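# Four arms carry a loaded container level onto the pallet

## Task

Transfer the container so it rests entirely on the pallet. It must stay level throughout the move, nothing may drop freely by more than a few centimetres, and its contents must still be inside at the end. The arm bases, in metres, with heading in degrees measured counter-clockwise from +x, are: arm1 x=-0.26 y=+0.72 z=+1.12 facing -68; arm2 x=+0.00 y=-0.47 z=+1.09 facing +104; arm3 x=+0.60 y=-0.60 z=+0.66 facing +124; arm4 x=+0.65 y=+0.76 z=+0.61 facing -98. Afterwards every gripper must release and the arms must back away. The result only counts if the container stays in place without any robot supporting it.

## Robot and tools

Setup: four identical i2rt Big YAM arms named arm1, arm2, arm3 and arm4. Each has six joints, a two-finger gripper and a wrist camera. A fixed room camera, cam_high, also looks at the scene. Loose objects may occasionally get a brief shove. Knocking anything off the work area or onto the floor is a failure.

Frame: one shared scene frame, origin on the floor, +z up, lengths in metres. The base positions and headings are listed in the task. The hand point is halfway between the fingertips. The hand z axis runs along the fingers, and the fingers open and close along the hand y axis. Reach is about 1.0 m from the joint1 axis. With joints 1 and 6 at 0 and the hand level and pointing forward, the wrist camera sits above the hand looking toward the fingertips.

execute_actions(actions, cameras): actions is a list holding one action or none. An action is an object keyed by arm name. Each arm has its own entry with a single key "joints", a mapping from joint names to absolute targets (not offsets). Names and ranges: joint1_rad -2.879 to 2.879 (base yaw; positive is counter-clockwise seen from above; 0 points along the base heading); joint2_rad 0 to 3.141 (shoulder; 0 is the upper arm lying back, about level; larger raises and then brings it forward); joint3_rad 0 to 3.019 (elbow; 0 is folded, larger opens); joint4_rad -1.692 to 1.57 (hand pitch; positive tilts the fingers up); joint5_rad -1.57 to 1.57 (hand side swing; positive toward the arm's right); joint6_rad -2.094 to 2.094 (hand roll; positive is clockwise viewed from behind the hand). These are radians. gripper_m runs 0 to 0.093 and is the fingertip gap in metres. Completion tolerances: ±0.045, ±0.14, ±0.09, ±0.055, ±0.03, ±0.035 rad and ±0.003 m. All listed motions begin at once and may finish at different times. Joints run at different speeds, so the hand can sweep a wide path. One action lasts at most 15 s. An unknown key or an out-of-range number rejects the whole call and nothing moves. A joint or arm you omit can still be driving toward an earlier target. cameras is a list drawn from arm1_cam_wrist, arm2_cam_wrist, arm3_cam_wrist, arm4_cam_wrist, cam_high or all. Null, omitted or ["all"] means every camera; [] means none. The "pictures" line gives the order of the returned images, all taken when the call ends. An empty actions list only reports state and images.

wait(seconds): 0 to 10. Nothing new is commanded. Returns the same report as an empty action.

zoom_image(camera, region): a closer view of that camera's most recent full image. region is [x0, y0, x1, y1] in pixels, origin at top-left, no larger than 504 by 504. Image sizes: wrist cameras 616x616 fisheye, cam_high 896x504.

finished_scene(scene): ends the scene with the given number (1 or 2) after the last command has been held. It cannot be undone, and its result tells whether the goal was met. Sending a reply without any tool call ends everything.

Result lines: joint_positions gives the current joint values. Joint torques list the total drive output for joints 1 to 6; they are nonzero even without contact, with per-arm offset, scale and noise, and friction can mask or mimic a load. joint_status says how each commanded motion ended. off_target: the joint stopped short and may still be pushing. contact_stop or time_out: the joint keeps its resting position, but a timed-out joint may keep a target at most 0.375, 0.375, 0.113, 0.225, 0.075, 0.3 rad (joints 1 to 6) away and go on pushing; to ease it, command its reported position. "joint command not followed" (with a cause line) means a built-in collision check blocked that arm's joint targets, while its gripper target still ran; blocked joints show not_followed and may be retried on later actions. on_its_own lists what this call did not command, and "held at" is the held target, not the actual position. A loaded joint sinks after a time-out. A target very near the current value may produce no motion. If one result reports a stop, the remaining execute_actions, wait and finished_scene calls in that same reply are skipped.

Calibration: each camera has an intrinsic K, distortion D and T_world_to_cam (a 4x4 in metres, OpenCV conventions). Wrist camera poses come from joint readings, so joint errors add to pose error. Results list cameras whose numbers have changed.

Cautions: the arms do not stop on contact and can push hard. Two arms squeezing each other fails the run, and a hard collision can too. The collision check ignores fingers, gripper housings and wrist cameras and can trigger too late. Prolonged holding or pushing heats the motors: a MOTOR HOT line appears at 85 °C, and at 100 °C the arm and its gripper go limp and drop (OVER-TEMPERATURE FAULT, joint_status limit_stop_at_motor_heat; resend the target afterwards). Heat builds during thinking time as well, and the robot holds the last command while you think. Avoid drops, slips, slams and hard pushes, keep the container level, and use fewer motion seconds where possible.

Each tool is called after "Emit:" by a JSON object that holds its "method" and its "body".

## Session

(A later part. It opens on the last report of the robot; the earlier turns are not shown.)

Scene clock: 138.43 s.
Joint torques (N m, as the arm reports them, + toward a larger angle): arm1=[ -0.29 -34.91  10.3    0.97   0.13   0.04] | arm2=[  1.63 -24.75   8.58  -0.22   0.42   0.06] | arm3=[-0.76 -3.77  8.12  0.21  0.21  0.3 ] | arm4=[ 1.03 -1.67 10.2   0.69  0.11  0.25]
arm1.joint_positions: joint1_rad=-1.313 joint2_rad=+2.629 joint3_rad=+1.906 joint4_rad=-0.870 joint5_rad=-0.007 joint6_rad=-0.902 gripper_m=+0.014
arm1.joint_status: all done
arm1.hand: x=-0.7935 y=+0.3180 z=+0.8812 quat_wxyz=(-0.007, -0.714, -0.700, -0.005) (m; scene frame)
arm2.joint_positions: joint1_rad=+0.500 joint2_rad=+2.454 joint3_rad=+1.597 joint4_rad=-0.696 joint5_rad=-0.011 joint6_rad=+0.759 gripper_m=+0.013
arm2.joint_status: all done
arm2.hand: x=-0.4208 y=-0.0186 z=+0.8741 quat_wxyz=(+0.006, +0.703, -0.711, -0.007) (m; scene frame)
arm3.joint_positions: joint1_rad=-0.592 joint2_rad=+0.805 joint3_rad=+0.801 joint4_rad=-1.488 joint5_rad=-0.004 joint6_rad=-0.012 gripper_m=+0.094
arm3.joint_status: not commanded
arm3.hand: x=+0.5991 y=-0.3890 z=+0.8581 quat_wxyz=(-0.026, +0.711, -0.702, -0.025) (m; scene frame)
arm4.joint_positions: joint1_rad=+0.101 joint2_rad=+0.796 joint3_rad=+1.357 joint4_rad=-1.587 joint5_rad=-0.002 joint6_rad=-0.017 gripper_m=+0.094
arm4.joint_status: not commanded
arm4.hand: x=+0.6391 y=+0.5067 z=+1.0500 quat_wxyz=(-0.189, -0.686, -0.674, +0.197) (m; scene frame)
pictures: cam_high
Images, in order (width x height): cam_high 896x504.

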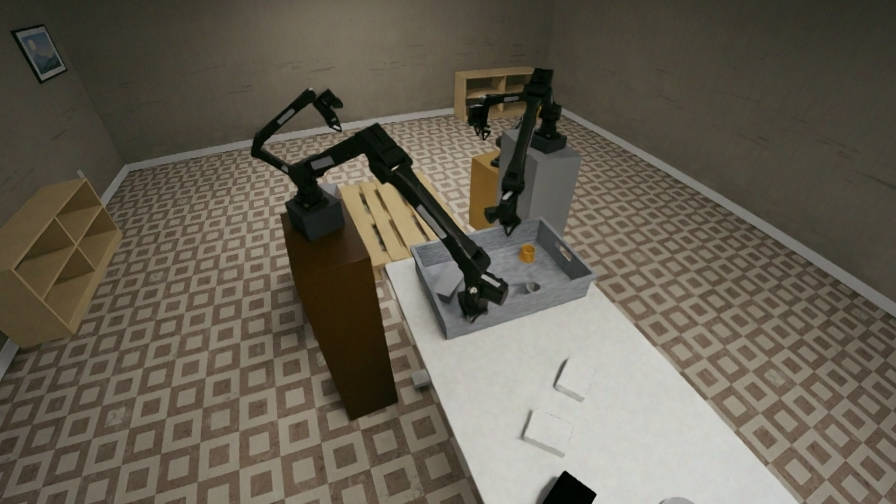

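Emit:
{"method": "execute_actions", "body": {"actions": [{"arm1":{"joints":{"joint1_rad":-1.263,"joint2_rad":2.423,"joint3_rad":1.735,"joint4_rad":-0.74,"joint6_rad":-0.853}},"arm2":{"joints":{"joint1_rad":0.443,"joint2_rad":2.315,"joint3_rad":1.48,"joint4_rad":-0.645,"joint6_rad":0.7}}}], "cameras": []}}

Emit:
{"method": "execute_actions", "body": {"actions": [{"arm1":{"joints":{"joint1_rad":-1.198,"joint2_rad":2.353,"joint3_rad":1.548,"joint4_rad":-0.63,"joint6_rad":-0.788}},"arm2":{"joints":{"joint1_rad":0.357,"joint2_rad":2.266,"joint3_rad":1.346,"joint4_rad":-0.565,"joint6_rad":0.614}}}], "cameras": []}}

Emit:
{"method": "execute_actions", "body": {"actions": [{"arm1":{"joints":{"joint1_rad":-1.108,"joint2_rad":2.292,"joint3_rad":1.366,"joint4_rad":-0.525,"joint6_rad":-0.698}},"arm2":{"joints":{"joint1_rad":0.244,"joint2_rad":2.223,"joint3_rad":1.218,"joint4_rad":-0.487,"joint6_rad":0.501}}}], "cameras": ["cam_high","arm2_cam_wrist","arm1_cam_wrist"]}}

Scene clock: 150.60 s.
Joint torques (N m, as the arm reports them, + toward a larger angle): arm1=[ -0.2  -32.62  10.18   0.93   0.23  -0.01] | arm2=[  2.11 -23.13   7.62  -0.05   0.56   0.1 ] | arm3=[-0.76 -3.83  8.12  0.22  0.21  0.31] | arm4=[ 0.74 -2.07 10.14  0.61  0.1   0.26]
arm1.joint_positions: joint1_rad=-1.264 joint2_rad=+2.525 joint3_rad=+1.695 joint4_rad=-0.758 joint5_rad=-0.010 joint6_rad=-0.849 gripper_m=+0.014
arm1.joint_status: all done
arm1.hand: x=-0.7405 y=+0.3192 z=+0.8891 quat_wxyz=(-0.008, -0.715, -0.699, -0.002) (m; scene frame)
arm2.joint_positions: joint1_rad=+0.434 joint2_rad=+2.381 joint3_rad=+1.460 joint4_rad=-0.637 joint5_rad=-0.013 joint6_rad=+0.698 gripper_m=+0.013
arm2.joint_status: all done
arm2.hand: x=-0.3693 y=-0.0191 z=+0.8829 quat_wxyz=(+0.007, +0.701, -0.713, -0.006) (m; scene frame)
arm3.joint_positions: joint1_rad=-0.592 joint2_rad=+0.805 joint3_rad=+0.801 joint4_rad=-1.488 joint5_rad=-0.004 joint6_rad=-0.012 gripper_m=+0.094
arm3.joint_status: not commanded
arm3.hand: x=+0.5991 y=-0.3890 z=+0.8581 quat_wxyz=(-0.026, +0.711, -0.702, -0.025) (m; scene frame)
arm4.joint_positions: joint1_rad=+0.101 joint2_rad=+0.796 joint3_rad=+1.357 joint4_rad=-1.587 joint5_rad=-0.002 joint6_rad=-0.017 gripper_m=+0.094
arm4.joint_status: not commanded
arm4.hand: x=+0.6391 y=+0.5067 z=+1.0500 quat_wxyz=(-0.189, -0.686, -0.674, +0.197) (m; scene frame)
pictures: none
No camera images: the call's "cameras" was empty. Leave "cameras" out to get every camera's image.

Scene clock: 151.73 s.
Joint torques (N m, as the arm reports them, + toward a larger angle): arm1=[  0.04 -30.43   9.62   0.8    0.26  -0.04] | arm2=[  2.1  -21.38   6.87  -0.19   0.6    0.05] | arm3=[-0.81 -3.77  8.13  0.19  0.2   0.3 ] | arm4=[ 0.82 -1.78 10.2   0.65  0.12  0.25]
arm1.joint_positions: joint1_rad=-1.196 joint2_rad=+2.446 joint3_rad=+1.505 joint4_rad=-0.645 joint5_rad=-0.011 joint6_rad=-0.780 gripper_m=+0.014
arm1.joint_status: all done
arm1.hand: x=-0.6788 y=+0.3200 z=+0.8888 quat_wxyz=(-0.007, -0.716, -0.698, -0.001) (m; scene frame)
arm2.joint_positions: joint1_rad=+0.347 joint2_rad=+2.331 joint3_rad=+1.327 joint4_rad=-0.553 joint5_rad=-0.015 joint6_rad=+0.614 gripper_m=+0.013
arm2.joint_status: all done
arm2.hand: x=-0.3088 y=-0.0195 z=+0.8808 quat_wxyz=(+0.007, +0.700, -0.714, -0.007) (m; scene frame)
arm3.joint_positions: joint1_rad=-0.592 joint2_rad=+0.805 joint3_rad=+0.801 joint4_rad=-1.488 joint5_rad=-0.004 joint6_rad=-0.012 gripper_m=+0.094
arm3.joint_status: not commanded
arm3.hand: x=+0.5991 y=-0.3890 z=+0.8581 quat_wxyz=(-0.026, +0.711, -0.702, -0.025) (m; scene frame)
arm4.joint_positions: joint1_rad=+0.101 joint2_rad=+0.796 joint3_rad=+1.357 joint4_rad=-1.587 joint5_rad=-0.002 joint6_rad=-0.017 gripper_m=+0.094
arm4.joint_status: not commanded
arm4.hand: x=+0.6391 y=+0.5067 z=+1.0500 quat_wxyz=(-0.189, -0.686, -0.674, +0.197) (m; scene frame)
pictures: none
No camera images: the call's "cameras" was empty. Leave "cameras" out to get every camera's image.

Scene clock: 152.93 s.
Joint torques (N m, as the arm reports them, + toward a larger angle): arm1=[ -0.54 -27.46   8.63   0.64   0.36  -0.11] | arm2=[  1.28 -21.     5.99  -0.34   0.6    0.01] | arm3=[-0.76 -3.8   8.14  0.2   0.2   0.3 ] | arm4=[ 0.84 -1.77 10.18  0.61  0.11  0.26]
arm1.joint_positions: joint1_rad=-1.105 joint2_rad=+2.375 joint3_rad=+1.325 joint4_rad=-0.537 joint5_rad=-0.014 joint6_rad=-0.683 gripper_m=+0.014
arm1.joint_status: all done
arm1.hand: x=-0.6075 y=+0.3213 z=+0.8887 quat_wxyz=(-0.008, -0.718, -0.696, -0.003) (m; scene frame)
arm2.joint_positions: joint1_rad=+0.234 joint2_rad=+2.284 joint3_rad=+1.201 joint4_rad=-0.473 joint5_rad=-0.016 joint6_rad=+0.506 gripper_m=+0.013
arm2.joint_status: all done
arm2.hand: x=-0.2395 y=-0.0207 z=+0.8798 quat_wxyz=(+0.007, +0.698, -0.716, -0.009) (m; scene frame)
arm3.joint_positions: joint1_rad=-0.592 joint2_rad=+0.805 joint3_rad=+0.801 joint4_rad=-1.488 joint5_rad=-0.004 joint6_rad=-0.012 gripper_m=+0.094
arm3.joint_status: not commanded
arm3.hand: x=+0.5991 y=-0.3890 z=+0.8581 quat_wxyz=(-0.026, +0.711, -0.702, -0.025) (m; scene frame)
arm4.joint_positions: joint1_rad=+0.101 joint2_rad=+0.796 joint3_rad=+1.357 joint4_rad=-1.587 joint5_rad=-0.002 joint6_rad=-0.017 gripper_m=+0.094
arm4.joint_status: not commanded
arm4.hand: x=+0.6391 y=+0.5067 z=+1.0500 quat_wxyz=(-0.189, -0.686, -0.674, +0.197) (m; scene frame)
pictures: arm1_cam_wrist, arm2_cam_wrist, cam_high
camera_calibration (this result's frames):
arm1_cam_wrist: T_world_to_cam=[[-0.999272, 0.0295232, -0.0241601, -0.590478], [0.00971481, 0.809367, 0.587223, -0.771934], [0.0368911, 0.586561, -0.809064, 0.677757], [0, 0, 0, 1]] pos_world=[-0.607552, 0.244664, 0.98738]
arm2_cam_wrist: T_world_to_cam=[[0.999815, -0.0184392, -0.00538162, 0.241309], [-0.01189, -0.814139, 0.580548, -0.523214], [-0.0150862, -0.580377, -0.814208, 0.827509], [0, 0, 0, 1]] pos_world=[-0.235001, 0.0587472, 0.978814]
Images, in order (width x height): arm1_cam_wrist 616x616, arm2_cam_wrist 616x616, cam_high 896x504.

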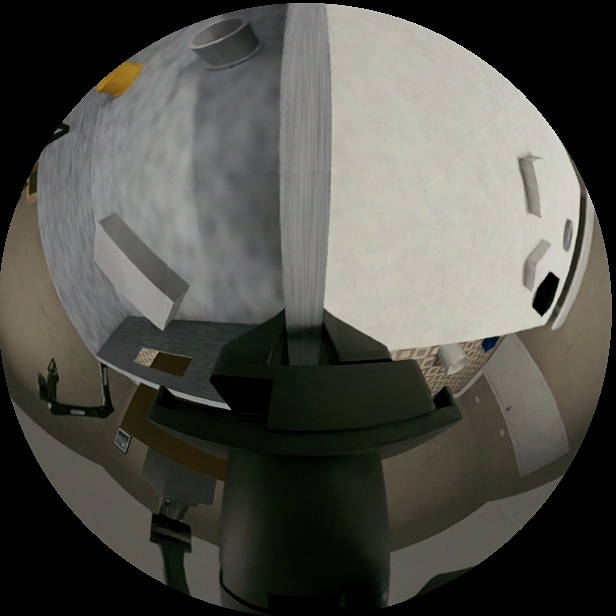

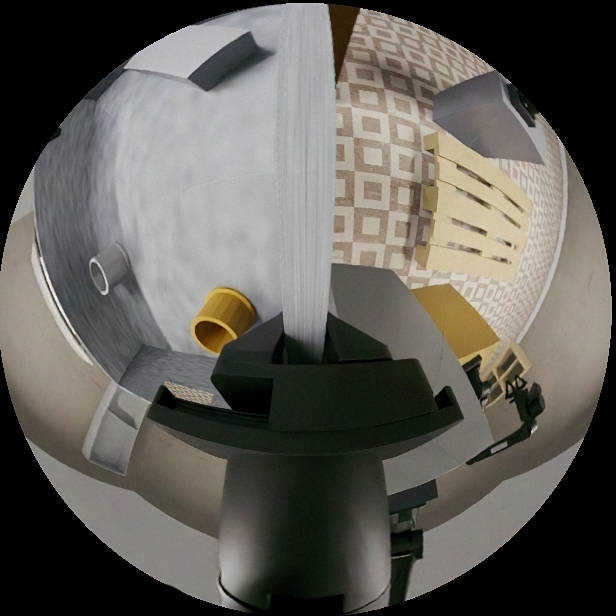

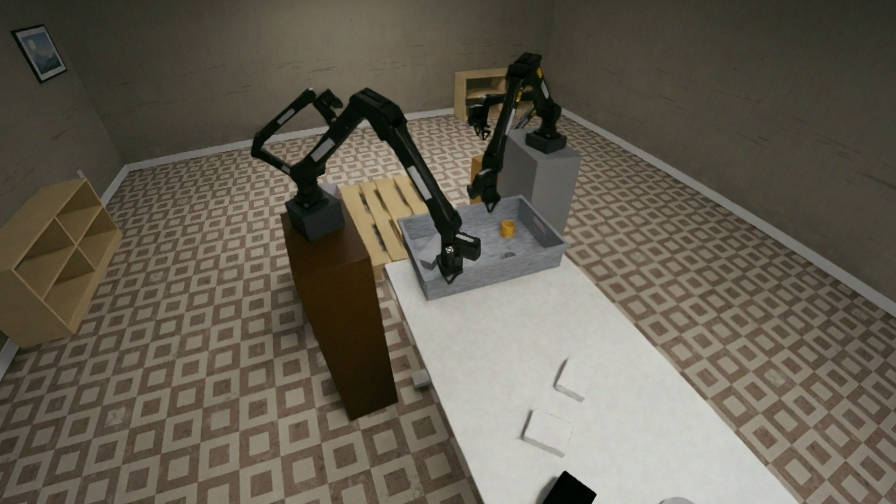

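Emit:
{"method": "execute_actions", "body": {"actions": [{"arm1":{"joints":{"joint1_rad":-0.967,"joint2_rad":2.238,"joint3_rad":1.19,"joint4_rad":-0.405,"joint6_rad":-0.557}},"arm2":{"joints":{"joint1_rad":0.074,"joint2_rad":2.188,"joint3_rad":1.1,"joint4_rad":-0.415,"joint6_rad":0.331}}}], "cameras": []}}

Emit:
{"method": "execute_actions", "body": {"actions": [{"arm1":{"joints":{"joint1_rad":-0.796,"joint2_rad":2.204,"joint3_rad":1.05,"joint4_rad":-0.315,"joint6_rad":-0.386}},"arm2":{"joints":{"joint1_rad":-0.116,"joint2_rad":2.17,"joint3_rad":1.036,"joint4_rad":-0.372,"joint6_rad":0.141}}}], "cameras": []}}

Emit:
{"method": "execute_actions", "body": {"actions": [{"arm1":{"joints":{"joint1_rad":-0.595,"joint2_rad":2.185,"joint3_rad":0.965,"joint4_rad":-0.255,"joint6_rad":-0.185}},"arm2":{"joints":{"joint1_rad":-0.317,"joint2_rad":2.168,"joint3_rad":1.03,"joint4_rad":-0.368,"joint6_rad":-0.06}}}], "cameras": []}}

Emit:
{"method": "execute_actions", "body": {"actions": [{"arm1":{"joints":{"joint1_rad":-0.376,"joint2_rad":2.18,"joint3_rad":0.937,"joint4_rad":-0.238,"joint6_rad":0.034}},"arm2":{"joints":{"joint1_rad":-0.513,"joint2_rad":2.18,"joint3_rad":1.085,"joint4_rad":-0.4,"joint6_rad":-0.256}}}], "cameras": []}}

Emit:
{"method": "execute_actions", "body": {"actions": [{"arm1":{"joints":{"joint1_rad":-0.158,"joint2_rad":2.187,"joint3_rad":0.985,"joint4_rad":-0.27,"joint6_rad":0.252}},"arm2":{"joints":{"joint1_rad":-0.69,"joint2_rad":2.215,"joint3_rad":1.19,"joint4_rad":-0.465,"joint6_rad":-0.433}}}], "cameras": ["cam_high","arm4_cam_wrist"]}}

Scene clock: 172.37 s.
Joint torques (N m, as the arm reports them, + toward a larger angle): arm1=[  0.04 -25.45   7.51   0.68   0.52  -0.15] | arm2=[  1.25 -18.7    5.17  -0.23   0.76  -0.05] | arm3=[-0.7  -3.73  8.13  0.21  0.21  0.3 ] | arm4=[ 1.01 -1.81 10.16  0.6   0.1   0.27]
arm1.joint_positions: joint1_rad=-0.963 joint2_rad=+2.313 joint3_rad=+1.151 joint4_rad=-0.416 joint5_rad=-0.016 joint6_rad=-0.539 gripper_m=+0.014
arm1.joint_status: all done
arm1.hand: x=-0.5199 y=+0.3186 z=+0.8884 quat_wxyz=(-0.009, -0.718, -0.696, +0.000) (m; scene frame)
arm2.joint_positions: joint1_rad=+0.069 joint2_rad=+2.245 joint3_rad=+1.085 joint4_rad=-0.400 joint5_rad=-0.021 joint6_rad=+0.342 gripper_m=+0.013
arm2.joint_status: all done
arm2.hand: x=-0.1522 y=-0.0238 z=+0.8783 quat_wxyz=(+0.008, +0.698, -0.716, -0.008) (m; scene frame)
arm3.joint_positions: joint1_rad=-0.592 joint2_rad=+0.805 joint3_rad=+0.801 joint4_rad=-1.488 joint5_rad=-0.004 joint6_rad=-0.012 gripper_m=+0.094
arm3.joint_status: not commanded
arm3.hand: x=+0.5991 y=-0.3890 z=+0.8581 quat_wxyz=(-0.026, +0.711, -0.702, -0.025) (m; scene frame)
arm4.joint_positions: joint1_rad=+0.101 joint2_rad=+0.796 joint3_rad=+1.357 joint4_rad=-1.587 joint5_rad=-0.002 joint6_rad=-0.017 gripper_m=+0.094
arm4.joint_status: not commanded
arm4.hand: x=+0.6391 y=+0.5067 z=+1.0500 quat_wxyz=(-0.189, -0.686, -0.674, +0.197) (m; scene frame)
pictures: none
No camera images: the call's "cameras" was empty. Leave "cameras" out to get every camera's image.

Scene clock: 173.60 s.
Joint torques (N m, as the arm reports them, + toward a larger angle): arm1=[ -0.33 -23.47   5.7    0.73   0.58  -0.11] | arm2=[  1.33 -18.42   4.24  -0.02   0.87  -0.03] | arm3=[-0.79 -3.72  8.13  0.2   0.21  0.3 ] | arm4=[ 0.87 -1.83 10.16  0.62  0.11  0.24]
arm1.joint_positions: joint1_rad=-0.794 joint2_rad=+2.274 joint3_rad=+1.022 joint4_rad=-0.327 joint5_rad=-0.018 joint6_rad=-0.370 gripper_m=+0.014
arm1.joint_status: all done
arm1.hand: x=-0.4321 y=+0.3193 z=+0.8876 quat_wxyz=(-0.008, -0.718, -0.696, -0.001) (m; scene frame)
arm2.joint_positions: joint1_rad=-0.121 joint2_rad=+2.229 joint3_rad=+1.028 joint4_rad=-0.362 joint5_rad=-0.021 joint6_rad=+0.151 gripper_m=+0.013
arm2.joint_status: all done
arm2.hand: x=-0.0638 y=-0.0226 z=+0.8772 quat_wxyz=(+0.007, +0.698, -0.716, -0.009) (m; scene frame)
arm3.joint_positions: joint1_rad=-0.592 joint2_rad=+0.805 joint3_rad=+0.801 joint4_rad=-1.488 joint5_rad=-0.004 joint6_rad=-0.012 gripper_m=+0.094
arm3.joint_status: not commanded
arm3.hand: x=+0.5991 y=-0.3890 z=+0.8581 quat_wxyz=(-0.026, +0.711, -0.702, -0.025) (m; scene frame)
arm4.joint_positions: joint1_rad=+0.101 joint2_rad=+0.796 joint3_rad=+1.357 joint4_rad=-1.587 joint5_rad=-0.002 joint6_rad=-0.017 gripper_m=+0.094
arm4.joint_status: not commanded
arm4.hand: x=+0.6391 y=+0.5067 z=+1.0500 quat_wxyz=(-0.189, -0.686, -0.674, +0.197) (m; scene frame)
pictures: none
No camera images: the call's "cameras" was empty. Leave "cameras" out to get every camera's image.

Scene clock: 174.83 s.
Joint torques (N m, as the arm reports them, + toward a larger angle): arm1=[ -0.01 -22.07   4.09   0.9    0.47  -0.02] | arm2=[  1.43 -18.25   4.06   0.05   0.86   0.04] | arm3=[-0.74 -3.83  8.13  0.21  0.21  0.3 ] | arm4=[ 0.89 -1.72 10.16  0.64  0.11  0.27]
arm1.joint_positions: joint1_rad=-0.595 joint2_rad=+2.252 joint3_rad=+0.952 joint4_rad=-0.271 joint5_rad=-0.015 joint6_rad=-0.178 gripper_m=+0.014
arm1.joint_status: all done
arm1.hand: x=-0.3455 y=+0.3145 z=+0.8884 quat_wxyz=(-0.008, -0.716, -0.698, +0.001) (m; scene frame)
arm2.joint_positions: joint1_rad=-0.323 joint2_rad=+2.228 joint3_rad=+1.021 joint4_rad=-0.363 joint5_rad=-0.023 joint6_rad=-0.058 gripper_m=+0.013
arm2.joint_status: all done
arm2.hand: x=+0.0257 y=-0.0240 z=+0.8764 quat_wxyz=(+0.009, +0.701, -0.713, -0.008) (m; scene frame)
arm3.joint_positions: joint1_rad=-0.592 joint2_rad=+0.805 joint3_rad=+0.801 joint4_rad=-1.488 joint5_rad=-0.004 joint6_rad=-0.012 gripper_m=+0.094
arm3.joint_status: not commanded
arm3.hand: x=+0.5991 y=-0.3890 z=+0.8581 quat_wxyz=(-0.026, +0.711, -0.702, -0.025) (m; scene frame)
arm4.joint_positions: joint1_rad=+0.101 joint2_rad=+0.796 joint3_rad=+1.357 joint4_rad=-1.587 joint5_rad=-0.002 joint6_rad=-0.017 gripper_m=+0.094
arm4.joint_status: not commanded
arm4.hand: x=+0.6391 y=+0.5067 z=+1.0500 quat_wxyz=(-0.189, -0.686, -0.674, +0.197) (m; scene frame)
pictures: none
No camera images: the call's "cameras" was empty. Leave "cameras" out to get every camera's image.

Scene clock: 176.07 s.
Joint torques (N m, as the arm reports them, + toward a larger angle): arm1=[ -0.23 -22.02   3.12   0.58   0.56  -0.08] | arm2=[  1.59 -17.81   6.92   0.28   0.73  -0.13] | arm3=[-0.76 -3.79  8.12  0.2   0.21  0.3 ] | arm4=[ 0.66 -1.78 10.17  0.61  0.11  0.26]
arm1.joint_positions: joint1_rad=-0.376 joint2_rad=+2.246 joint3_rad=+0.933 joint4_rad=-0.245 joint5_rad=-0.017 joint6_rad=+0.050 gripper_m=+0.014
arm1.joint_status: all done
arm1.hand: x=-0.2547 y=+0.3098 z=+0.8883 quat_wxyz=(-0.012, -0.719, -0.695, +0.004) (m; scene frame)
arm2.joint_positions: joint1_rad=-0.519 joint2_rad=+2.228 joint3_rad=+1.046 joint4_rad=-0.399 joint5_rad=-0.020 joint6_rad=-0.246 gripper_m=+0.013
arm2.joint_status: all done
arm2.hand: x=+0.1134 y=-0.0323 z=+0.8800 quat_wxyz=(+0.011, +0.698, -0.716, -0.005) (m; scene frame)
arm3.joint_positions: joint1_rad=-0.592 joint2_rad=+0.805 joint3_rad=+0.801 joint4_rad=-1.488 joint5_rad=-0.004 joint6_rad=-0.012 gripper_m=+0.094
arm3.joint_status: not commanded
arm3.hand: x=+0.5991 y=-0.3890 z=+0.8581 quat_wxyz=(-0.026, +0.711, -0.702, -0.025) (m; scene frame)
arm4.joint_positions: joint1_rad=+0.101 joint2_rad=+0.796 joint3_rad=+1.357 joint4_rad=-1.587 joint5_rad=-0.002 joint6_rad=-0.017 gripper_m=+0.094
arm4.joint_status: not commanded
arm4.hand: x=+0.6391 y=+0.5067 z=+1.0500 quat_wxyz=(-0.189, -0.686, -0.674, +0.197) (m; scene frame)
pictures: none
No camera images: the call's "cameras" was empty. Leave "cameras" out to get every camera's image.

Scene clock: 177.30 s.
Joint torques (N m, as the arm reports them, + toward a larger angle): arm1=[ -0.31 -21.04   5.44  -0.1    0.5   -0.1 ] | arm2=[  1.21 -18.85   7.09   0.56   0.7   -0.03] | arm3=[-0.74 -3.85  8.14  0.17  0.21  0.3 ] | arm4=[ 0.74 -1.81 10.13  0.62  0.11  0.24]
arm1.joint_positions: joint1_rad=-0.159 joint2_rad=+2.246 joint3_rad=+0.958 joint4_rad=-0.259 joint5_rad=-0.015 joint6_rad=+0.266 gripper_m=+0.014
arm1.joint_status: all done
arm1.hand: x=-0.1639 y=+0.3095 z=+0.8905 quat_wxyz=(-0.016, -0.719, -0.695, +0.006) (m; scene frame)
arm2.joint_positions: joint1_rad=-0.701 joint2_rad=+2.267 joint3_rad=+1.154 joint4_rad=-0.471 joint5_rad=-0.019 joint6_rad=-0.428 gripper_m=+0.013
arm2.joint_status: all done
arm2.hand: x=+0.2044 y=-0.0310 z=+0.8793 quat_wxyz=(+0.011, +0.698, -0.716, -0.006) (m; scene frame)
arm3.joint_positions: joint1_rad=-0.592 joint2_rad=+0.805 joint3_rad=+0.801 joint4_rad=-1.488 joint5_rad=-0.004 joint6_rad=-0.012 gripper_m=+0.094
arm3.joint_status: not commanded
arm3.hand: x=+0.5991 y=-0.3890 z=+0.8581 quat_wxyz=(-0.026, +0.711, -0.702, -0.025) (m; scene frame)
arm4.joint_positions: joint1_rad=+0.101 joint2_rad=+0.796 joint3_rad=+1.357 joint4_rad=-1.587 joint5_rad=-0.002 joint6_rad=-0.017 gripper_m=+0.094
arm4.joint_status: not commanded
arm4.hand: x=+0.6391 y=+0.5067 z=+1.0500 quat_wxyz=(-0.189, -0.686, -0.674, +0.197) (m; scene frame)
pictures: arm4_cam_wrist, cam_high
camera_calibration (this result's frames):
arm4_cam_wrist: T_world_to_cam=[[-0.999898, 0.0125979, 0.00675159, 0.623484], [0.0130415, 0.997442, 0.0702793, -0.584413], [-0.00584895, 0.0703601, -0.997505, 1.13655], [0, 0, 0, 1]] pos_world=[0.637689, 0.495095, 1.17058]
Images, in order (width x height): arm4_cam_wrist 616x616, cam_high 896x504.

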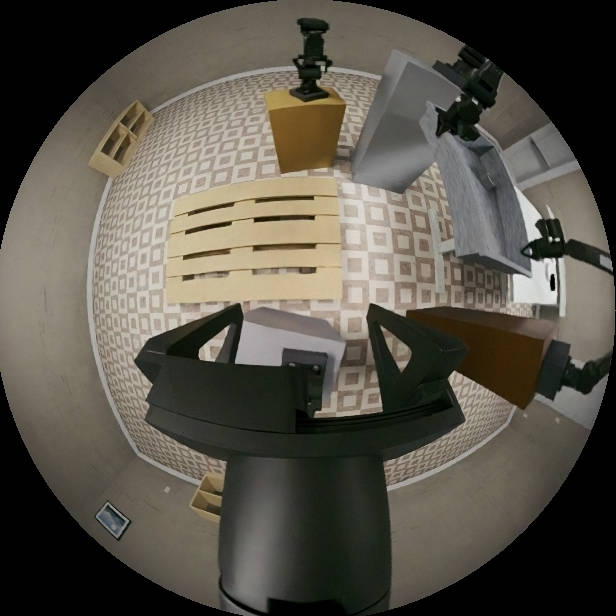

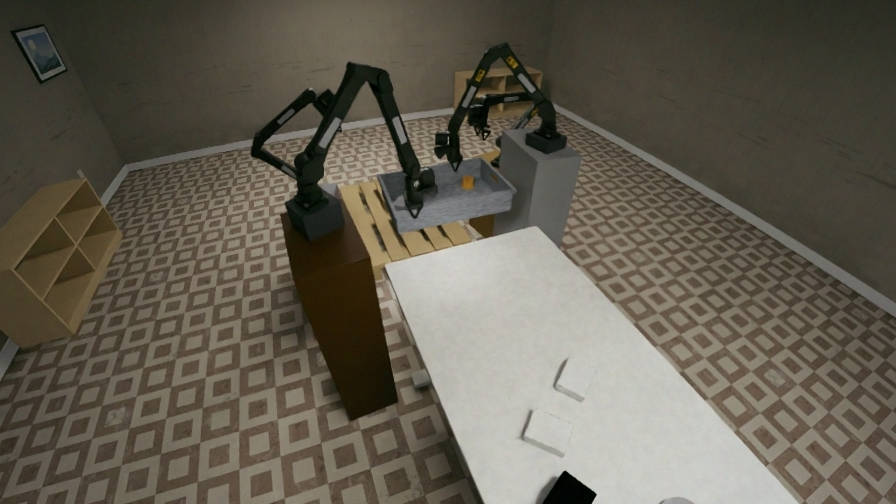

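Emit:
{"method": "execute_actions", "body": {"actions": [{"arm1":{"joints":{"joint1_rad":0.03,"joint2_rad":2.345,"joint3_rad":1.11,"joint4_rad":-0.25,"joint6_rad":0.44}},"arm2":{"joints":{"joint1_rad":-0.834,"joint2_rad":2.38,"joint3_rad":1.38,"joint4_rad":-0.47,"joint6_rad":-0.577}},"arm3":{"joints":{"joint1_rad":0.1,"joint2_rad":0.7,"joint3_rad":0.6,"joint4_rad":-1.47,"joint6_rad":-0.8}},"arm4":{"joints":{"joint2_rad":0.7}}}], "cameras": []}}

Emit:
{"method": "execute_actions", "body": {"actions": [{"arm1":{"joints":{"joint1_rad":0.183,"joint2_rad":2.495,"joint3_rad":1.294,"joint4_rad":-0.28,"joint6_rad":0.593}},"arm2":{"joints":{"joint1_rad":-0.949,"joint2_rad":2.55,"joint3_rad":1.62,"joint4_rad":-0.53,"joint6_rad":-0.692}},"arm4":{"joints":{"joint1_rad":-0.56,"joint6_rad":0.87}}}], "cameras": ["cam_high","arm3_cam_wrist"]}}

Scene clock: 196.77 s.
Joint torques (N m, as the arm reports them, + toward a larger angle): arm1=[ -0.34 -23.62   3.6    0.11   0.49  -0.17] | arm2=[  2.66 -22.57   7.63   0.7    0.68  -0.07] | arm3=[ 0.37 -1.17  7.82  0.76  0.01  0.02] | arm4=[0.85 0.17 9.59 0.83 0.11 0.25]
arm1.joint_positions: joint1_rad=+0.030 joint2_rad=+2.410 joint3_rad=+1.101 joint4_rad=-0.246 joint5_rad=-0.014 joint6_rad=+0.462 gripper_m=+0.014
arm1.joint_status: all done
arm1.hand: x=-0.0772 y=+0.3099 z=+0.8370 quat_wxyz=(-0.012, -0.721, -0.693, +0.002) (m; scene frame)
arm2.joint_positions: joint1_rad=-0.847 joint2_rad=+2.448 joint3_rad=+1.341 joint4_rad=-0.477 joint5_rad=-0.019 joint6_rad=-0.566 gripper_m=+0.013
arm2.joint_status: all done
arm2.hand: x=+0.2890 y=-0.0319 z=+0.8235 quat_wxyz=(+0.010, +0.695, -0.719, -0.007) (m; scene frame)
arm3.joint_positions: joint1_rad=+0.093 joint2_rad=+0.696 joint3_rad=+0.603 joint4_rad=-1.478 joint5_rad=-0.002 joint6_rad=-0.787 gripper_m=+0.094
arm3.joint_status: all done
arm3.hand: x=+0.5018 y=-0.4790 z=+0.7982 quat_wxyz=(+0.004, +0.999, -0.049, +0.002) (m; scene frame)
arm4.joint_positions: joint1_rad=+0.101 joint2_rad=+0.697 joint3_rad=+1.361 joint4_rad=-1.589 joint5_rad=-0.002 joint6_rad=-0.017 gripper_m=+0.094
arm4.joint_status: all done
arm4.hand: x=+0.6402 y=+0.5393 z=+1.0730 quat_wxyz=(-0.222, -0.675, -0.664, +0.232) (m; scene frame)
pictures: none
No camera images: the call's "cameras" was empty. Leave "cameras" out to get every camera's image.

Scene clock: 198.57 s.
Joint torques (N m, as the arm reports them, + toward a larger angle): arm1=[ -0.37 -25.65   4.03  -0.35   0.43  -0.25] | arm2=[  2.   -24.09   9.18   0.3    0.57  -0.18] | arm3=[ 0.33 -1.14  7.84  0.76  0.01  0.  ] | arm4=[0.71 0.27 9.5  0.83 0.14 0.2 ]
arm1.joint_positions: joint1_rad=+0.183 joint2_rad=+2.565 joint3_rad=+1.283 joint4_rad=-0.264 joint5_rad=-0.012 joint6_rad=+0.625 gripper_m=+0.014
arm1.joint_status: all done
arm1.hand: x=+0.0042 y=+0.3092 z=+0.7865 quat_wxyz=(-0.015, -0.724, -0.689, +0.002) (m; scene frame)
arm2.joint_positions: joint1_rad=-0.962 joint2_rad=+2.621 joint3_rad=+1.569 joint4_rad=-0.537 joint5_rad=-0.018 joint6_rad=-0.672 gripper_m=+0.013
arm2.joint_status: all done
arm2.hand: x=+0.3665 y=-0.0347 z=+0.7726 quat_wxyz=(+0.011, +0.692, -0.722, -0.007) (m; scene frame)
arm3.joint_positions: joint1_rad=+0.093 joint2_rad=+0.696 joint3_rad=+0.603 joint4_rad=-1.478 joint5_rad=-0.002 joint6_rad=-0.788 gripper_m=+0.094
arm3.joint_status: not commanded
arm3.hand: x=+0.5018 y=-0.4790 z=+0.7982 quat_wxyz=(+0.004, +0.999, -0.048, +0.002) (m; scene frame)
arm4.joint_positions: joint1_rad=-0.556 joint2_rad=+0.697 joint3_rad=+1.361 joint4_rad=-1.589 joint5_rad=-0.002 joint6_rad=+0.853 gripper_m=+0.094
arm4.joint_status: all done
arm4.hand: x=+0.5052 y=+0.5908 z=+1.0726 quat_wxyz=(-0.246, -0.947, -0.012, +0.205) (m; scene frame)
pictures: arm3_cam_wrist, cam_high
camera_calibration (this result's frames):
arm3_cam_wrist: T_world_to_cam=[[0.101116, 0.994772, -0.0142957, 0.440298], [0.803909, -0.0732334, 0.590227, -0.903719], [0.586094, -0.071174, -0.807111, 0.440979], [0, 0, 0, 1]] pos_world=[0.423531, -0.472793, 0.895612]
Images, in order (width x height): arm3_cam_wrist 616x616, cam_high 896x504.

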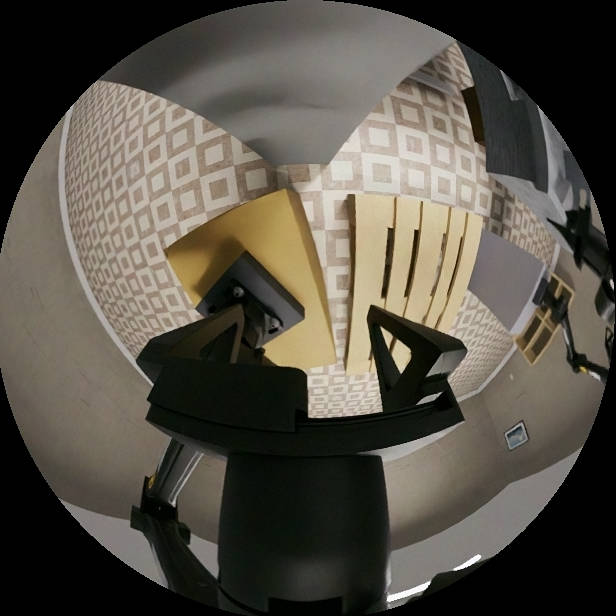

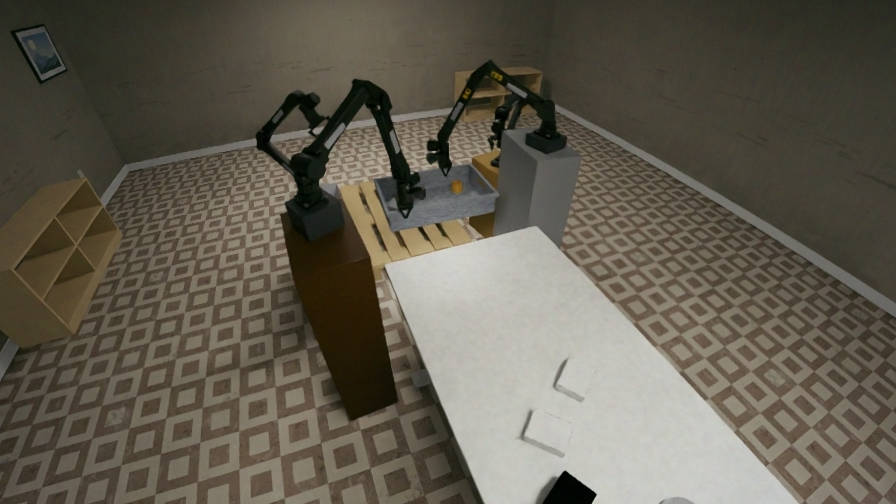

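Emit:
{"method": "execute_actions", "body": {"actions": [{"arm1":{"joints":{"joint1_rad":0.31,"joint2_rad":2.64,"joint3_rad":1.515,"joint4_rad":-0.365,"joint6_rad":0.73}},"arm2":{"joints":{"joint1_rad":-1.045,"joint2_rad":2.72,"joint3_rad":1.94,"joint4_rad":-0.645,"joint6_rad":-0.78}},"arm3":{"joints":{"joint1_rad":0.0,"joint2_rad":1.05,"joint3_rad":0.85,"joint4_rad":-1.35,"joint6_rad":-0.9}}}], "cameras": []}}

Emit:
{"method": "execute_actions", "body": {"actions": [{"arm3":{"joints":{"joint2_rad":1.42,"joint3_rad":1.15,"joint4_rad":-1.26}},"arm4":{"joints":{"joint2_rad":1.55,"joint3_rad":1.47,"joint4_rad":-1.45}}}], "cameras": ["cam_high","arm3_cam_wrist","arm4_cam_wrist"]}}

Scene clock: 208.87 s.
Joint torques (N m, as the arm reports them, + toward a larger angle): arm1=[ -0.36 -26.88   5.2   -0.73   0.45  -0.21] | arm2=[  1.01 -26.04  11.74   0.49   0.46  -0.18] | arm3=[-0.6  -6.73 10.36  0.57  0.01  0.  ] | arm4=[ 0.87 -0.05  9.53  0.76  0.16  0.2 ]
arm1.joint_positions: joint1_rad=+0.312 joint2_rad=+2.709 joint3_rad=+1.498 joint4_rad=-0.339 joint5_rad=-0.013 joint6_rad=+0.758 gripper_m=+0.014
arm1.joint_status: all done
arm1.hand: x=+0.0821 y=+0.3141 z=+0.7422 quat_wxyz=(-0.013, -0.726, -0.688, +0.000) (m; scene frame)
arm2.joint_positions: joint1_rad=-1.049 joint2_rad=+2.798 joint3_rad=+1.867 joint4_rad=-0.653 joint5_rad=-0.014 joint6_rad=-0.756 gripper_m=+0.013
arm2.joint_status: all done
arm2.hand: x=+0.4440 y=-0.0296 z=+0.7321 quat_wxyz=(+0.008, +0.691, -0.723, -0.006) (m; scene frame)
arm3.joint_positions: joint1_rad=+0.006 joint2_rad=+1.050 joint3_rad=+0.815 joint4_rad=-1.354 joint5_rad=-0.002 joint6_rad=-0.888 gripper_m=+0.094
arm3.joint_status: all done
arm3.hand: x=+0.4539 y=-0.3846 z=+0.8114 quat_wxyz=(+0.011, +0.999, -0.042, +0.008) (m; scene frame)
arm4.joint_positions: joint1_rad=-0.556 joint2_rad=+0.697 joint3_rad=+1.361 joint4_rad=-1.589 joint5_rad=-0.002 joint6_rad=+0.853 gripper_m=+0.094
arm4.joint_status: not commanded
arm4.hand: x=+0.5052 y=+0.5908 z=+1.0726 quat_wxyz=(-0.246, -0.947, -0.012, +0.205) (m; scene frame)
pictures: none
No camera images: the call's "cameras" was empty. Leave "cameras" out to get every camera's image.

Scene clock: 210.43 s.
Joint torques (N m, as the arm reports them, + toward a larger angle): arm1=[ -0.33 -26.97   5.12  -0.72   0.46  -0.22] | arm2=[  1.02 -25.18  11.94   0.67   0.46  -0.23] | arm3=[ -0.63 -13.05  10.67   0.57   0.01   0.  ] | arm4=[  0.64 -15.94   8.58   0.46   0.15   0.24]
arm1.joint_positions: joint1_rad=+0.312 joint2_rad=+2.709 joint3_rad=+1.498 joint4_rad=-0.339 joint5_rad=-0.013 joint6_rad=+0.758 gripper_m=+0.014
arm1.joint_status: not commanded
arm1.hand: x=+0.0821 y=+0.3141 z=+0.7422 quat_wxyz=(-0.013, -0.726, -0.688, +0.000) (m; scene frame)
arm2.joint_positions: joint1_rad=-1.049 joint2_rad=+2.798 joint3_rad=+1.867 joint4_rad=-0.653 joint5_rad=-0.014 joint6_rad=-0.756 gripper_m=+0.013
arm2.joint_status: not commanded
arm2.hand: x=+0.4440 y=-0.0296 z=+0.7321 quat_wxyz=(+0.008, +0.691, -0.723, -0.006) (m; scene frame)
arm3.joint_positions: joint1_rad=+0.006 joint2_rad=+1.420 joint3_rad=+1.107 joint4_rad=-1.264 joint5_rad=-0.002 joint6_rad=-0.889 gripper_m=+0.094
arm3.joint_status: all done
arm3.hand: x=+0.3780 y=-0.2733 z=+0.8035 quat_wxyz=(+0.006, +0.999, -0.042, +0.004) (m; scene frame)
arm4.joint_positions: joint1_rad=-0.556 joint2_rad=+1.562 joint3_rad=+1.452 joint4_rad=-1.458 joint5_rad=-0.002 joint6_rad=+0.854 gripper_m=+0.094
arm4.joint_status: all done
arm4.hand: x=+0.3500 y=+0.4017 z=+0.8311 quat_wxyz=(-0.006, -1.000, -0.012, +0.000) (m; scene frame)
pictures: arm3_cam_wrist, arm4_cam_wrist, cam_high
camera_calibration (this result's frames):
arm3_cam_wrist: T_world_to_cam=[[0.0882665, 0.995916, -0.0190025, 0.25718], [0.802887, -0.0598417, 0.59312, -0.790501], [0.58956, -0.0676095, -0.80489, 0.530366], [0, 0, 0, 1]] pos_world=[0.2993, -0.267577, 0.900635]
arm4_cam_wrist: T_world_to_cam=[[-0.0299487, 0.999445, -0.0146127, -0.380917], [0.811272, 0.0328449, 0.583746, -0.779244], [0.583902, 0.00562755, -0.811805, 0.589148], [0, 0, 0, 1]] pos_world=[0.276766, 0.402984, 0.927587]
Images, in order (width x height): arm3_cam_wrist 616x616, arm4_cam_wrist 616x616, cam_high 896x504.

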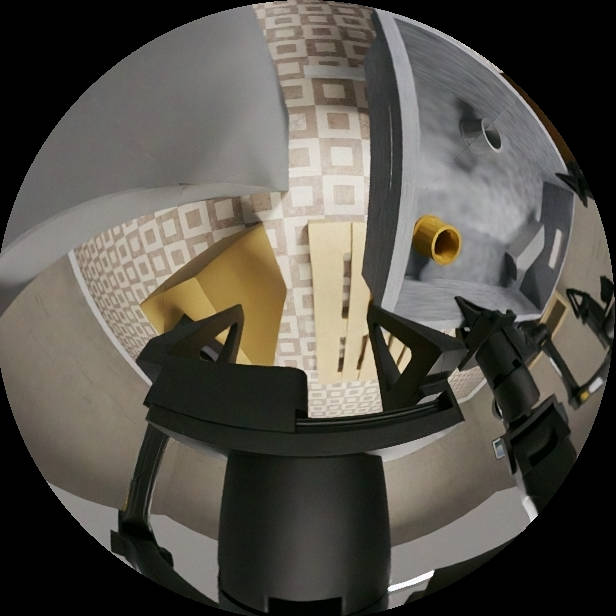

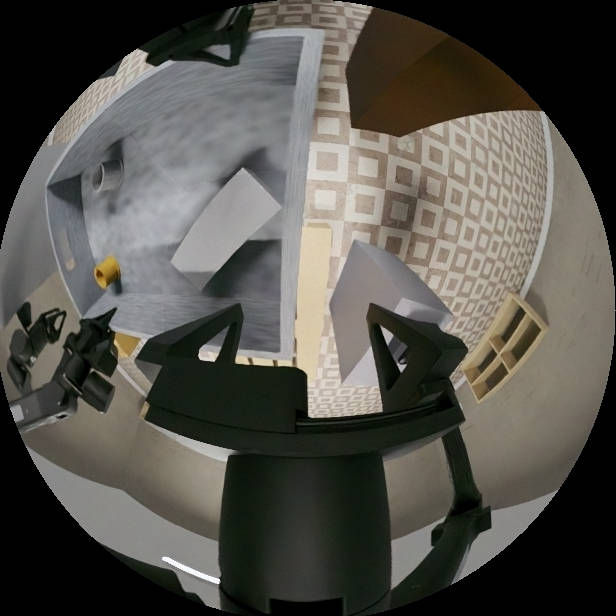

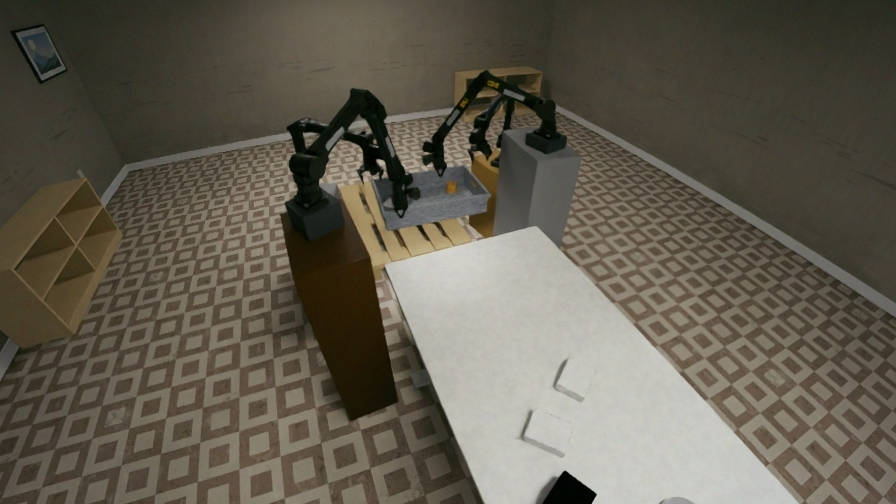

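Emit:
{"method": "execute_actions", "body": {"actions": [{"arm3":{"joints":{"joint1_rad":0.075,"joint2_rad":1.73,"joint3_rad":1.52,"joint4_rad":-1.315,"joint6_rad":-0.84}},"arm4":{"joints":{"joint1_rad":-0.525,"joint2_rad":1.595,"joint3_rad":1.405,"joint4_rad":-1.355,"joint6_rad":0.96}}}], "cameras": ["cam_high"]}}

Emit:
{"method": "execute_actions", "body": {"actions": [{"arm3":{"joints":{"joint1_rad":0.2,"joint2_rad":1.95,"joint3_rad":1.84,"joint4_rad":-1.42,"joint6_rad":-0.72}},"arm4":{"joints":{"joint2_rad":1.635,"joint3_rad":1.3,"joint4_rad":-1.215}}}], "cameras": ["cam_high","arm3_cam_wrist","arm4_cam_wrist"]}}

Scene clock: 219.40 s.
Joint torques (N m, as the arm reports them, + toward a larger angle): arm1=[ -0.44 -27.11   5.15  -0.72   0.46  -0.22] | arm2=[  1.08 -25.62  11.86   0.47   0.45  -0.21] | arm3=[ -0.41 -18.93  11.47   0.17   0.01   0.31] | arm4=[  1.25 -15.31   7.     0.68   0.17   0.23]
arm1.joint_positions: joint1_rad=+0.312 joint2_rad=+2.709 joint3_rad=+1.498 joint4_rad=-0.339 joint5_rad=-0.013 joint6_rad=+0.758 gripper_m=+0.014
arm1.joint_status: not commanded
arm1.hand: x=+0.0821 y=+0.3141 z=+0.7422 quat_wxyz=(-0.013, -0.726, -0.688, +0.000) (m; scene frame)
arm2.joint_positions: joint1_rad=-1.049 joint2_rad=+2.798 joint3_rad=+1.867 joint4_rad=-0.653 joint5_rad=-0.014 joint6_rad=-0.756 gripper_m=+0.013
arm2.joint_status: not commanded
arm2.hand: x=+0.4440 y=-0.0296 z=+0.7321 quat_wxyz=(+0.008, +0.691, -0.723, -0.006) (m; scene frame)
arm3.joint_positions: joint1_rad=+0.076 joint2_rad=+1.730 joint3_rad=+1.468 joint4_rad=-1.308 joint5_rad=-0.002 joint6_rad=-0.852 gripper_m=+0.094
arm3.joint_status: all done
arm3.hand: x=+0.2786 y=-0.1923 z=+0.8000 quat_wxyz=(+0.003, +1.000, -0.025, +0.002) (m; scene frame)
arm4.joint_positions: joint1_rad=-0.526 joint2_rad=+1.594 joint3_rad=+1.408 joint4_rad=-1.370 joint5_rad=-0.002 joint6_rad=+0.943 gripper_m=+0.094
arm4.joint_status: all done
arm4.hand: x=+0.3544 y=+0.3839 z=+0.8007 quat_wxyz=(-0.011, -1.000, +0.017, +0.004) (m; scene frame)
pictures: cam_high
Images, in order (width x height): cam_high 896x504.

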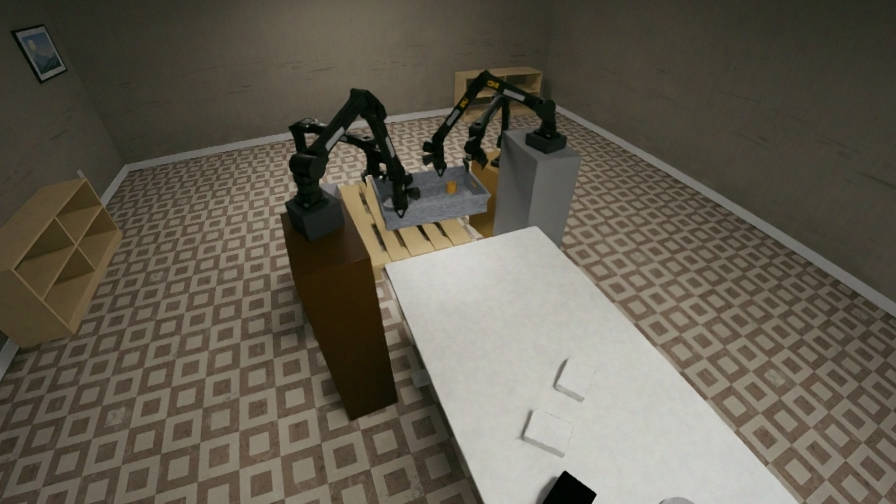

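Scene clock: 220.53 s.
Joint torques (N m, as the arm reports them, + toward a larger angle): arm1=[ -0.44 -27.04   5.11  -0.74   0.46  -0.21] | arm2=[  1.84 -26.06  11.68   0.34   0.42  -0.2 ] | arm3=[ -0.78 -23.    11.43   0.     0.01   0.3 ] | arm4=[  1.17 -16.18   6.89   0.65   0.16   0.25]
arm1.joint_positions: joint1_rad=+0.312 joint2_rad=+2.709 joint3_rad=+1.498 joint4_rad=-0.339 joint5_rad=-0.013 joint6_rad=+0.758 gripper_m=+0.014
arm1.joint_status: not commanded
arm1.hand: x=+0.0821 y=+0.3141 z=+0.7422 quat_wxyz=(-0.013, -0.726, -0.688, +0.000) (m; scene frame)
arm2.joint_positions: joint1_rad=-1.049 joint2_rad=+2.798 joint3_rad=+1.867 joint4_rad=-0.653 joint5_rad=-0.014 joint6_rad=-0.756 gripper_m=+0.013
arm2.joint_status: not commanded
arm2.hand: x=+0.4440 y=-0.0296 z=+0.7321 quat_wxyz=(+0.008, +0.691, -0.723, -0.006) (m; scene frame)
arm3.joint_positions: joint1_rad=+0.207 joint2_rad=+1.951 joint3_rad=+1.789 joint4_rad=-1.408 joint5_rad=-0.001 joint6_rad=-0.733 gripper_m=+0.094
arm3.joint_status: all done
arm3.hand: x=+0.1676 y=-0.1786 z=+0.8000 quat_wxyz=(+0.003, +1.000, -0.019, +0.002) (m; scene frame)
arm4.joint_positions: joint1_rad=-0.526 joint2_rad=+1.642 joint3_rad=+1.299 joint4_rad=-1.230 joint5_rad=-0.002 joint6_rad=+0.943 gripper_m=+0.094
arm4.joint_status: all done
arm4.hand: x=+0.3556 y=+0.3848 z=+0.7388 quat_wxyz=(-0.004, -1.000, +0.017, -0.001) (m; scene frame)
pictures: arm3_cam_wrist, arm4_cam_wrist, cam_high
camera_calibration (this result's frames):
arm3_cam_wrist: T_world_to_cam=[[0.0428972, 0.998993, -0.0131252, 0.184894], [0.807621, -0.0269399, 0.589086, -0.60555], [0.58814, -0.0358703, -0.807964, 0.66635], [0, 0, 0, 1]] pos_world=[0.0892161, -0.177119, 0.897534]
arm4_cam_wrist: T_world_to_cam=[[0.0288013, 0.999519, -0.0115106, -0.388473], [0.809991, -0.0165891, 0.586208, -0.711618], [0.585735, -0.0262071, -0.810079, 0.521388], [0, 0, 0, 1]] pos_world=[0.282197, 0.390145, 0.835051]
Images, in order (width x height): arm3_cam_wrist 616x616, arm4_cam_wrist 616x616, cam_high 896x504.

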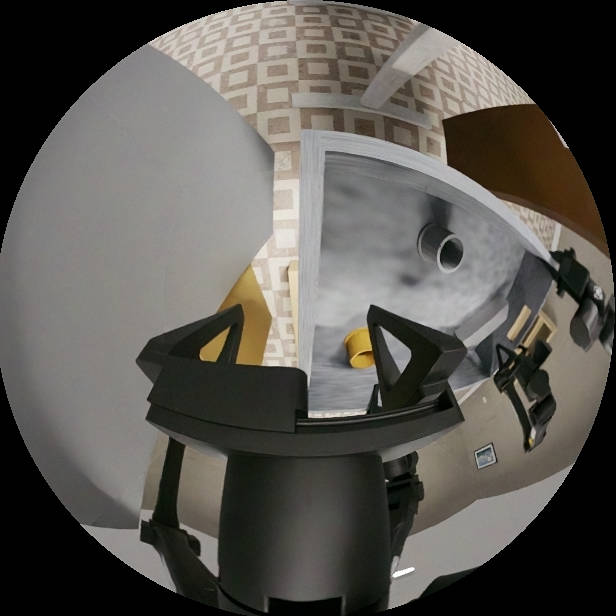

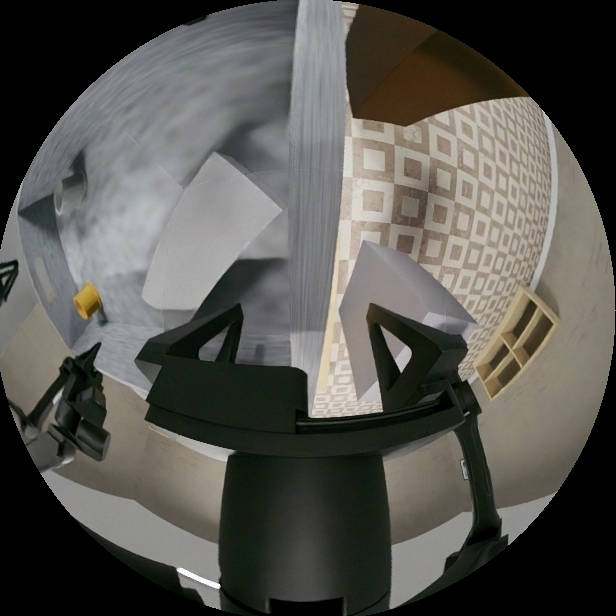

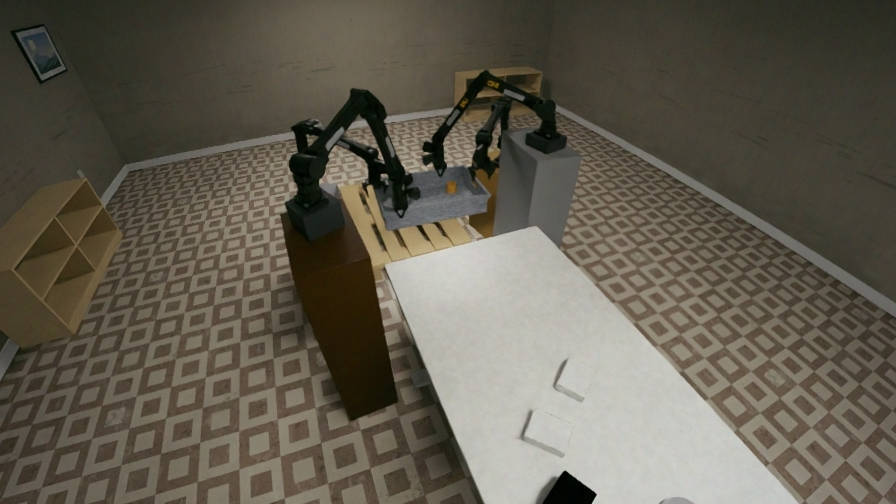

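Emit:
{"method": "execute_actions", "body": {"actions": [{"arm3":{"joints":{"joint2_rad":2.006,"joint3_rad":1.675,"joint4_rad":-1.23}},"arm4":{"joints":{"gripper_m":0}}}], "cameras": ["arm3_cam_wrist"]}}

Emit:
{"method": "execute_actions", "body": {"actions": [{"arm3":{"joints":{"gripper_m":0}}}], "cameras": ["arm3_cam_wrist"]}}

Scene clock: 225.03 s.
Joint torques (N m, as the arm reports them, + toward a larger angle): arm1=[ -0.29 -27.07   5.14  -0.73   0.45  -0.18] | arm2=[  1.72 -27.08  11.78   0.57   0.46  -0.14] | arm3=[ -0.65 -22.54   7.57   0.91   0.01   0.3 ] | arm4=[  1.16 -16.     6.9    0.5    0.37   0.14]
arm1.joint_positions: joint1_rad=+0.309 joint2_rad=+2.709 joint3_rad=+1.498 joint4_rad=-0.339 joint5_rad=-0.013 joint6_rad=+0.753 gripper_m=+0.014
arm1.joint_status: not commanded
arm1.hand: x=+0.0813 y=+0.3131 z=+0.7424 quat_wxyz=(-0.013, -0.725, -0.688, +0.000) (m; scene frame)
arm2.joint_positions: joint1_rad=-1.050 joint2_rad=+2.799 joint3_rad=+1.867 joint4_rad=-0.654 joint5_rad=-0.014 joint6_rad=-0.757 gripper_m=+0.013
arm2.joint_status: not commanded
arm2.hand: x=+0.4438 y=-0.0300 z=+0.7316 quat_wxyz=(+0.009, +0.691, -0.723, -0.006) (m; scene frame)
arm3.joint_positions: joint1_rad=+0.207 joint2_rad=+2.002 joint3_rad=+1.676 joint4_rad=-1.243 joint5_rad=-0.001 joint6_rad=-0.732 gripper_m=+0.094
arm3.joint_status: all done
arm3.hand: x=+0.1670 y=-0.1781 z=+0.7283 quat_wxyz=(+0.003, +1.000, -0.019, +0.002) (m; scene frame)
arm4.joint_positions: joint1_rad=-0.529 joint2_rad=+1.640 joint3_rad=+1.299 joint4_rad=-1.225 joint5_rad=-0.009 joint6_rad=+0.959 gripper_m=+0.014
arm4.joint_status: gripper_m off_target (ended at +0.014, target +0.000)
arm4.hand: x=+0.3546 y=+0.3841 z=+0.7399 quat_wxyz=(-0.009, -1.000, +0.026, -0.002) (m; scene frame)
pictures: arm3_cam_wrist
camera_calibration (this result's frames):
arm3_cam_wrist: T_world_to_cam=[[0.043275, 0.99898, -0.01287, 0.183225], [0.80777, -0.0274056, 0.58886, -0.562754], [0.587907, -0.0358789, -0.808133, 0.608927], [0, 0, 0, 1]] pos_world=[0.0886544, -0.176614, 0.825835]
Images, in order (width x height): arm3_cam_wrist 616x616.

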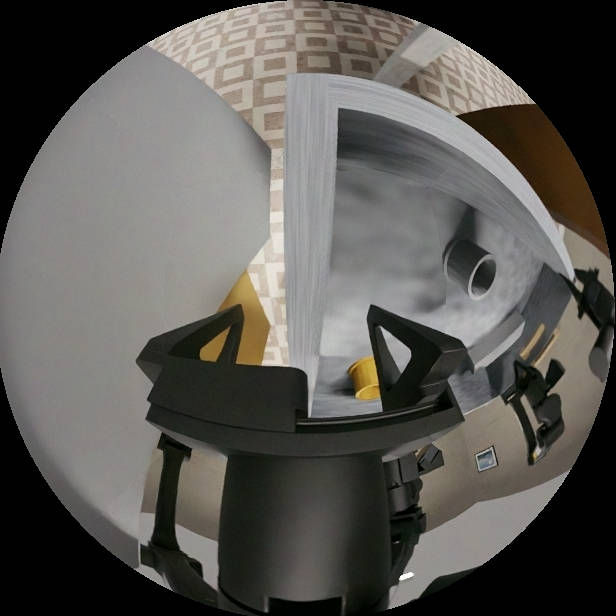

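Scene clock: 225.77 s.
Joint torques (N m, as the arm reports them, + toward a larger angle): arm1=[ -0.22 -27.09   5.1   -0.68   0.48  -0.15] | arm2=[  1.26 -26.61  11.73   0.65   0.46  -0.17] | arm3=[ -0.79 -22.72   7.49   0.82  -0.18   0.1 ] | arm4=[  1.22 -15.89   6.94   0.52   0.39   0.09]
arm1.joint_positions: joint1_rad=+0.309 joint2_rad=+2.709 joint3_rad=+1.498 joint4_rad=-0.340 joint5_rad=-0.014 joint6_rad=+0.753 gripper_m=+0.014
arm1.joint_status: not commanded
arm1.hand: x=+0.0813 y=+0.3134 z=+0.7424 quat_wxyz=(-0.013, -0.725, -0.688, +0.000) (m; scene frame)
arm2.joint_positions: joint1_rad=-1.049 joint2_rad=+2.799 joint3_rad=+1.867 joint4_rad=-0.654 joint5_rad=-0.015 joint6_rad=-0.757 gripper_m=+0.013
arm2.joint_status: not commanded
arm2.hand: x=+0.4436 y=-0.0297 z=+0.7316 quat_wxyz=(+0.009, +0.691, -0.722, -0.006) (m; scene frame)
arm3.joint_positions: joint1_rad=+0.208 joint2_rad=+2.002 joint3_rad=+1.676 joint4_rad=-1.240 joint5_rad=+0.003 joint6_rad=-0.715 gripper_m=+0.014
arm3.joint_status: gripper_m off_target (ended at +0.014, target +0.000)
arm3.hand: x=+0.1666 y=-0.1774 z=+0.7285 quat_wxyz=(+0.000, +1.000, -0.028, +0.002) (m; scene frame)
arm4.joint_positions: joint1_rad=-0.530 joint2_rad=+1.640 joint3_rad=+1.298 joint4_rad=-1.225 joint5_rad=-0.009 joint6_rad=+0.959 gripper_m=+0.014
arm4.joint_status: not commanded
arm4.hand: x=+0.3543 y=+0.3847 z=+0.7396 quat_wxyz=(-0.009, -1.000, +0.027, -0.002) (m; scene frame)
pictures: arm3_cam_wrist
camera_calibration (this result's frames):
arm3_cam_wrist: T_world_to_cam=[[0.0596434, 0.998192, -0.00739412, 0.175663], [0.806886, -0.043849, 0.589077, -0.565489], [0.587688, -0.0411008, -0.808043, 0.608393], [0, 0, 0, 1]] pos_world=[0.0882624, -0.175137, 0.826023]
Images, in order (width x height): arm3_cam_wrist 616x616.

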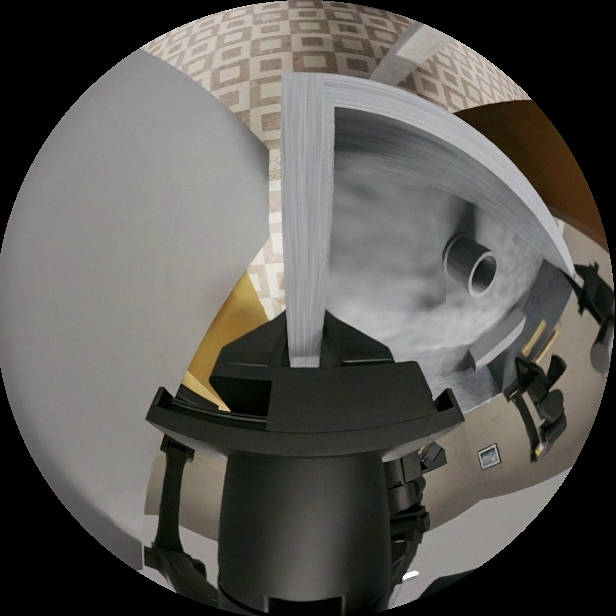

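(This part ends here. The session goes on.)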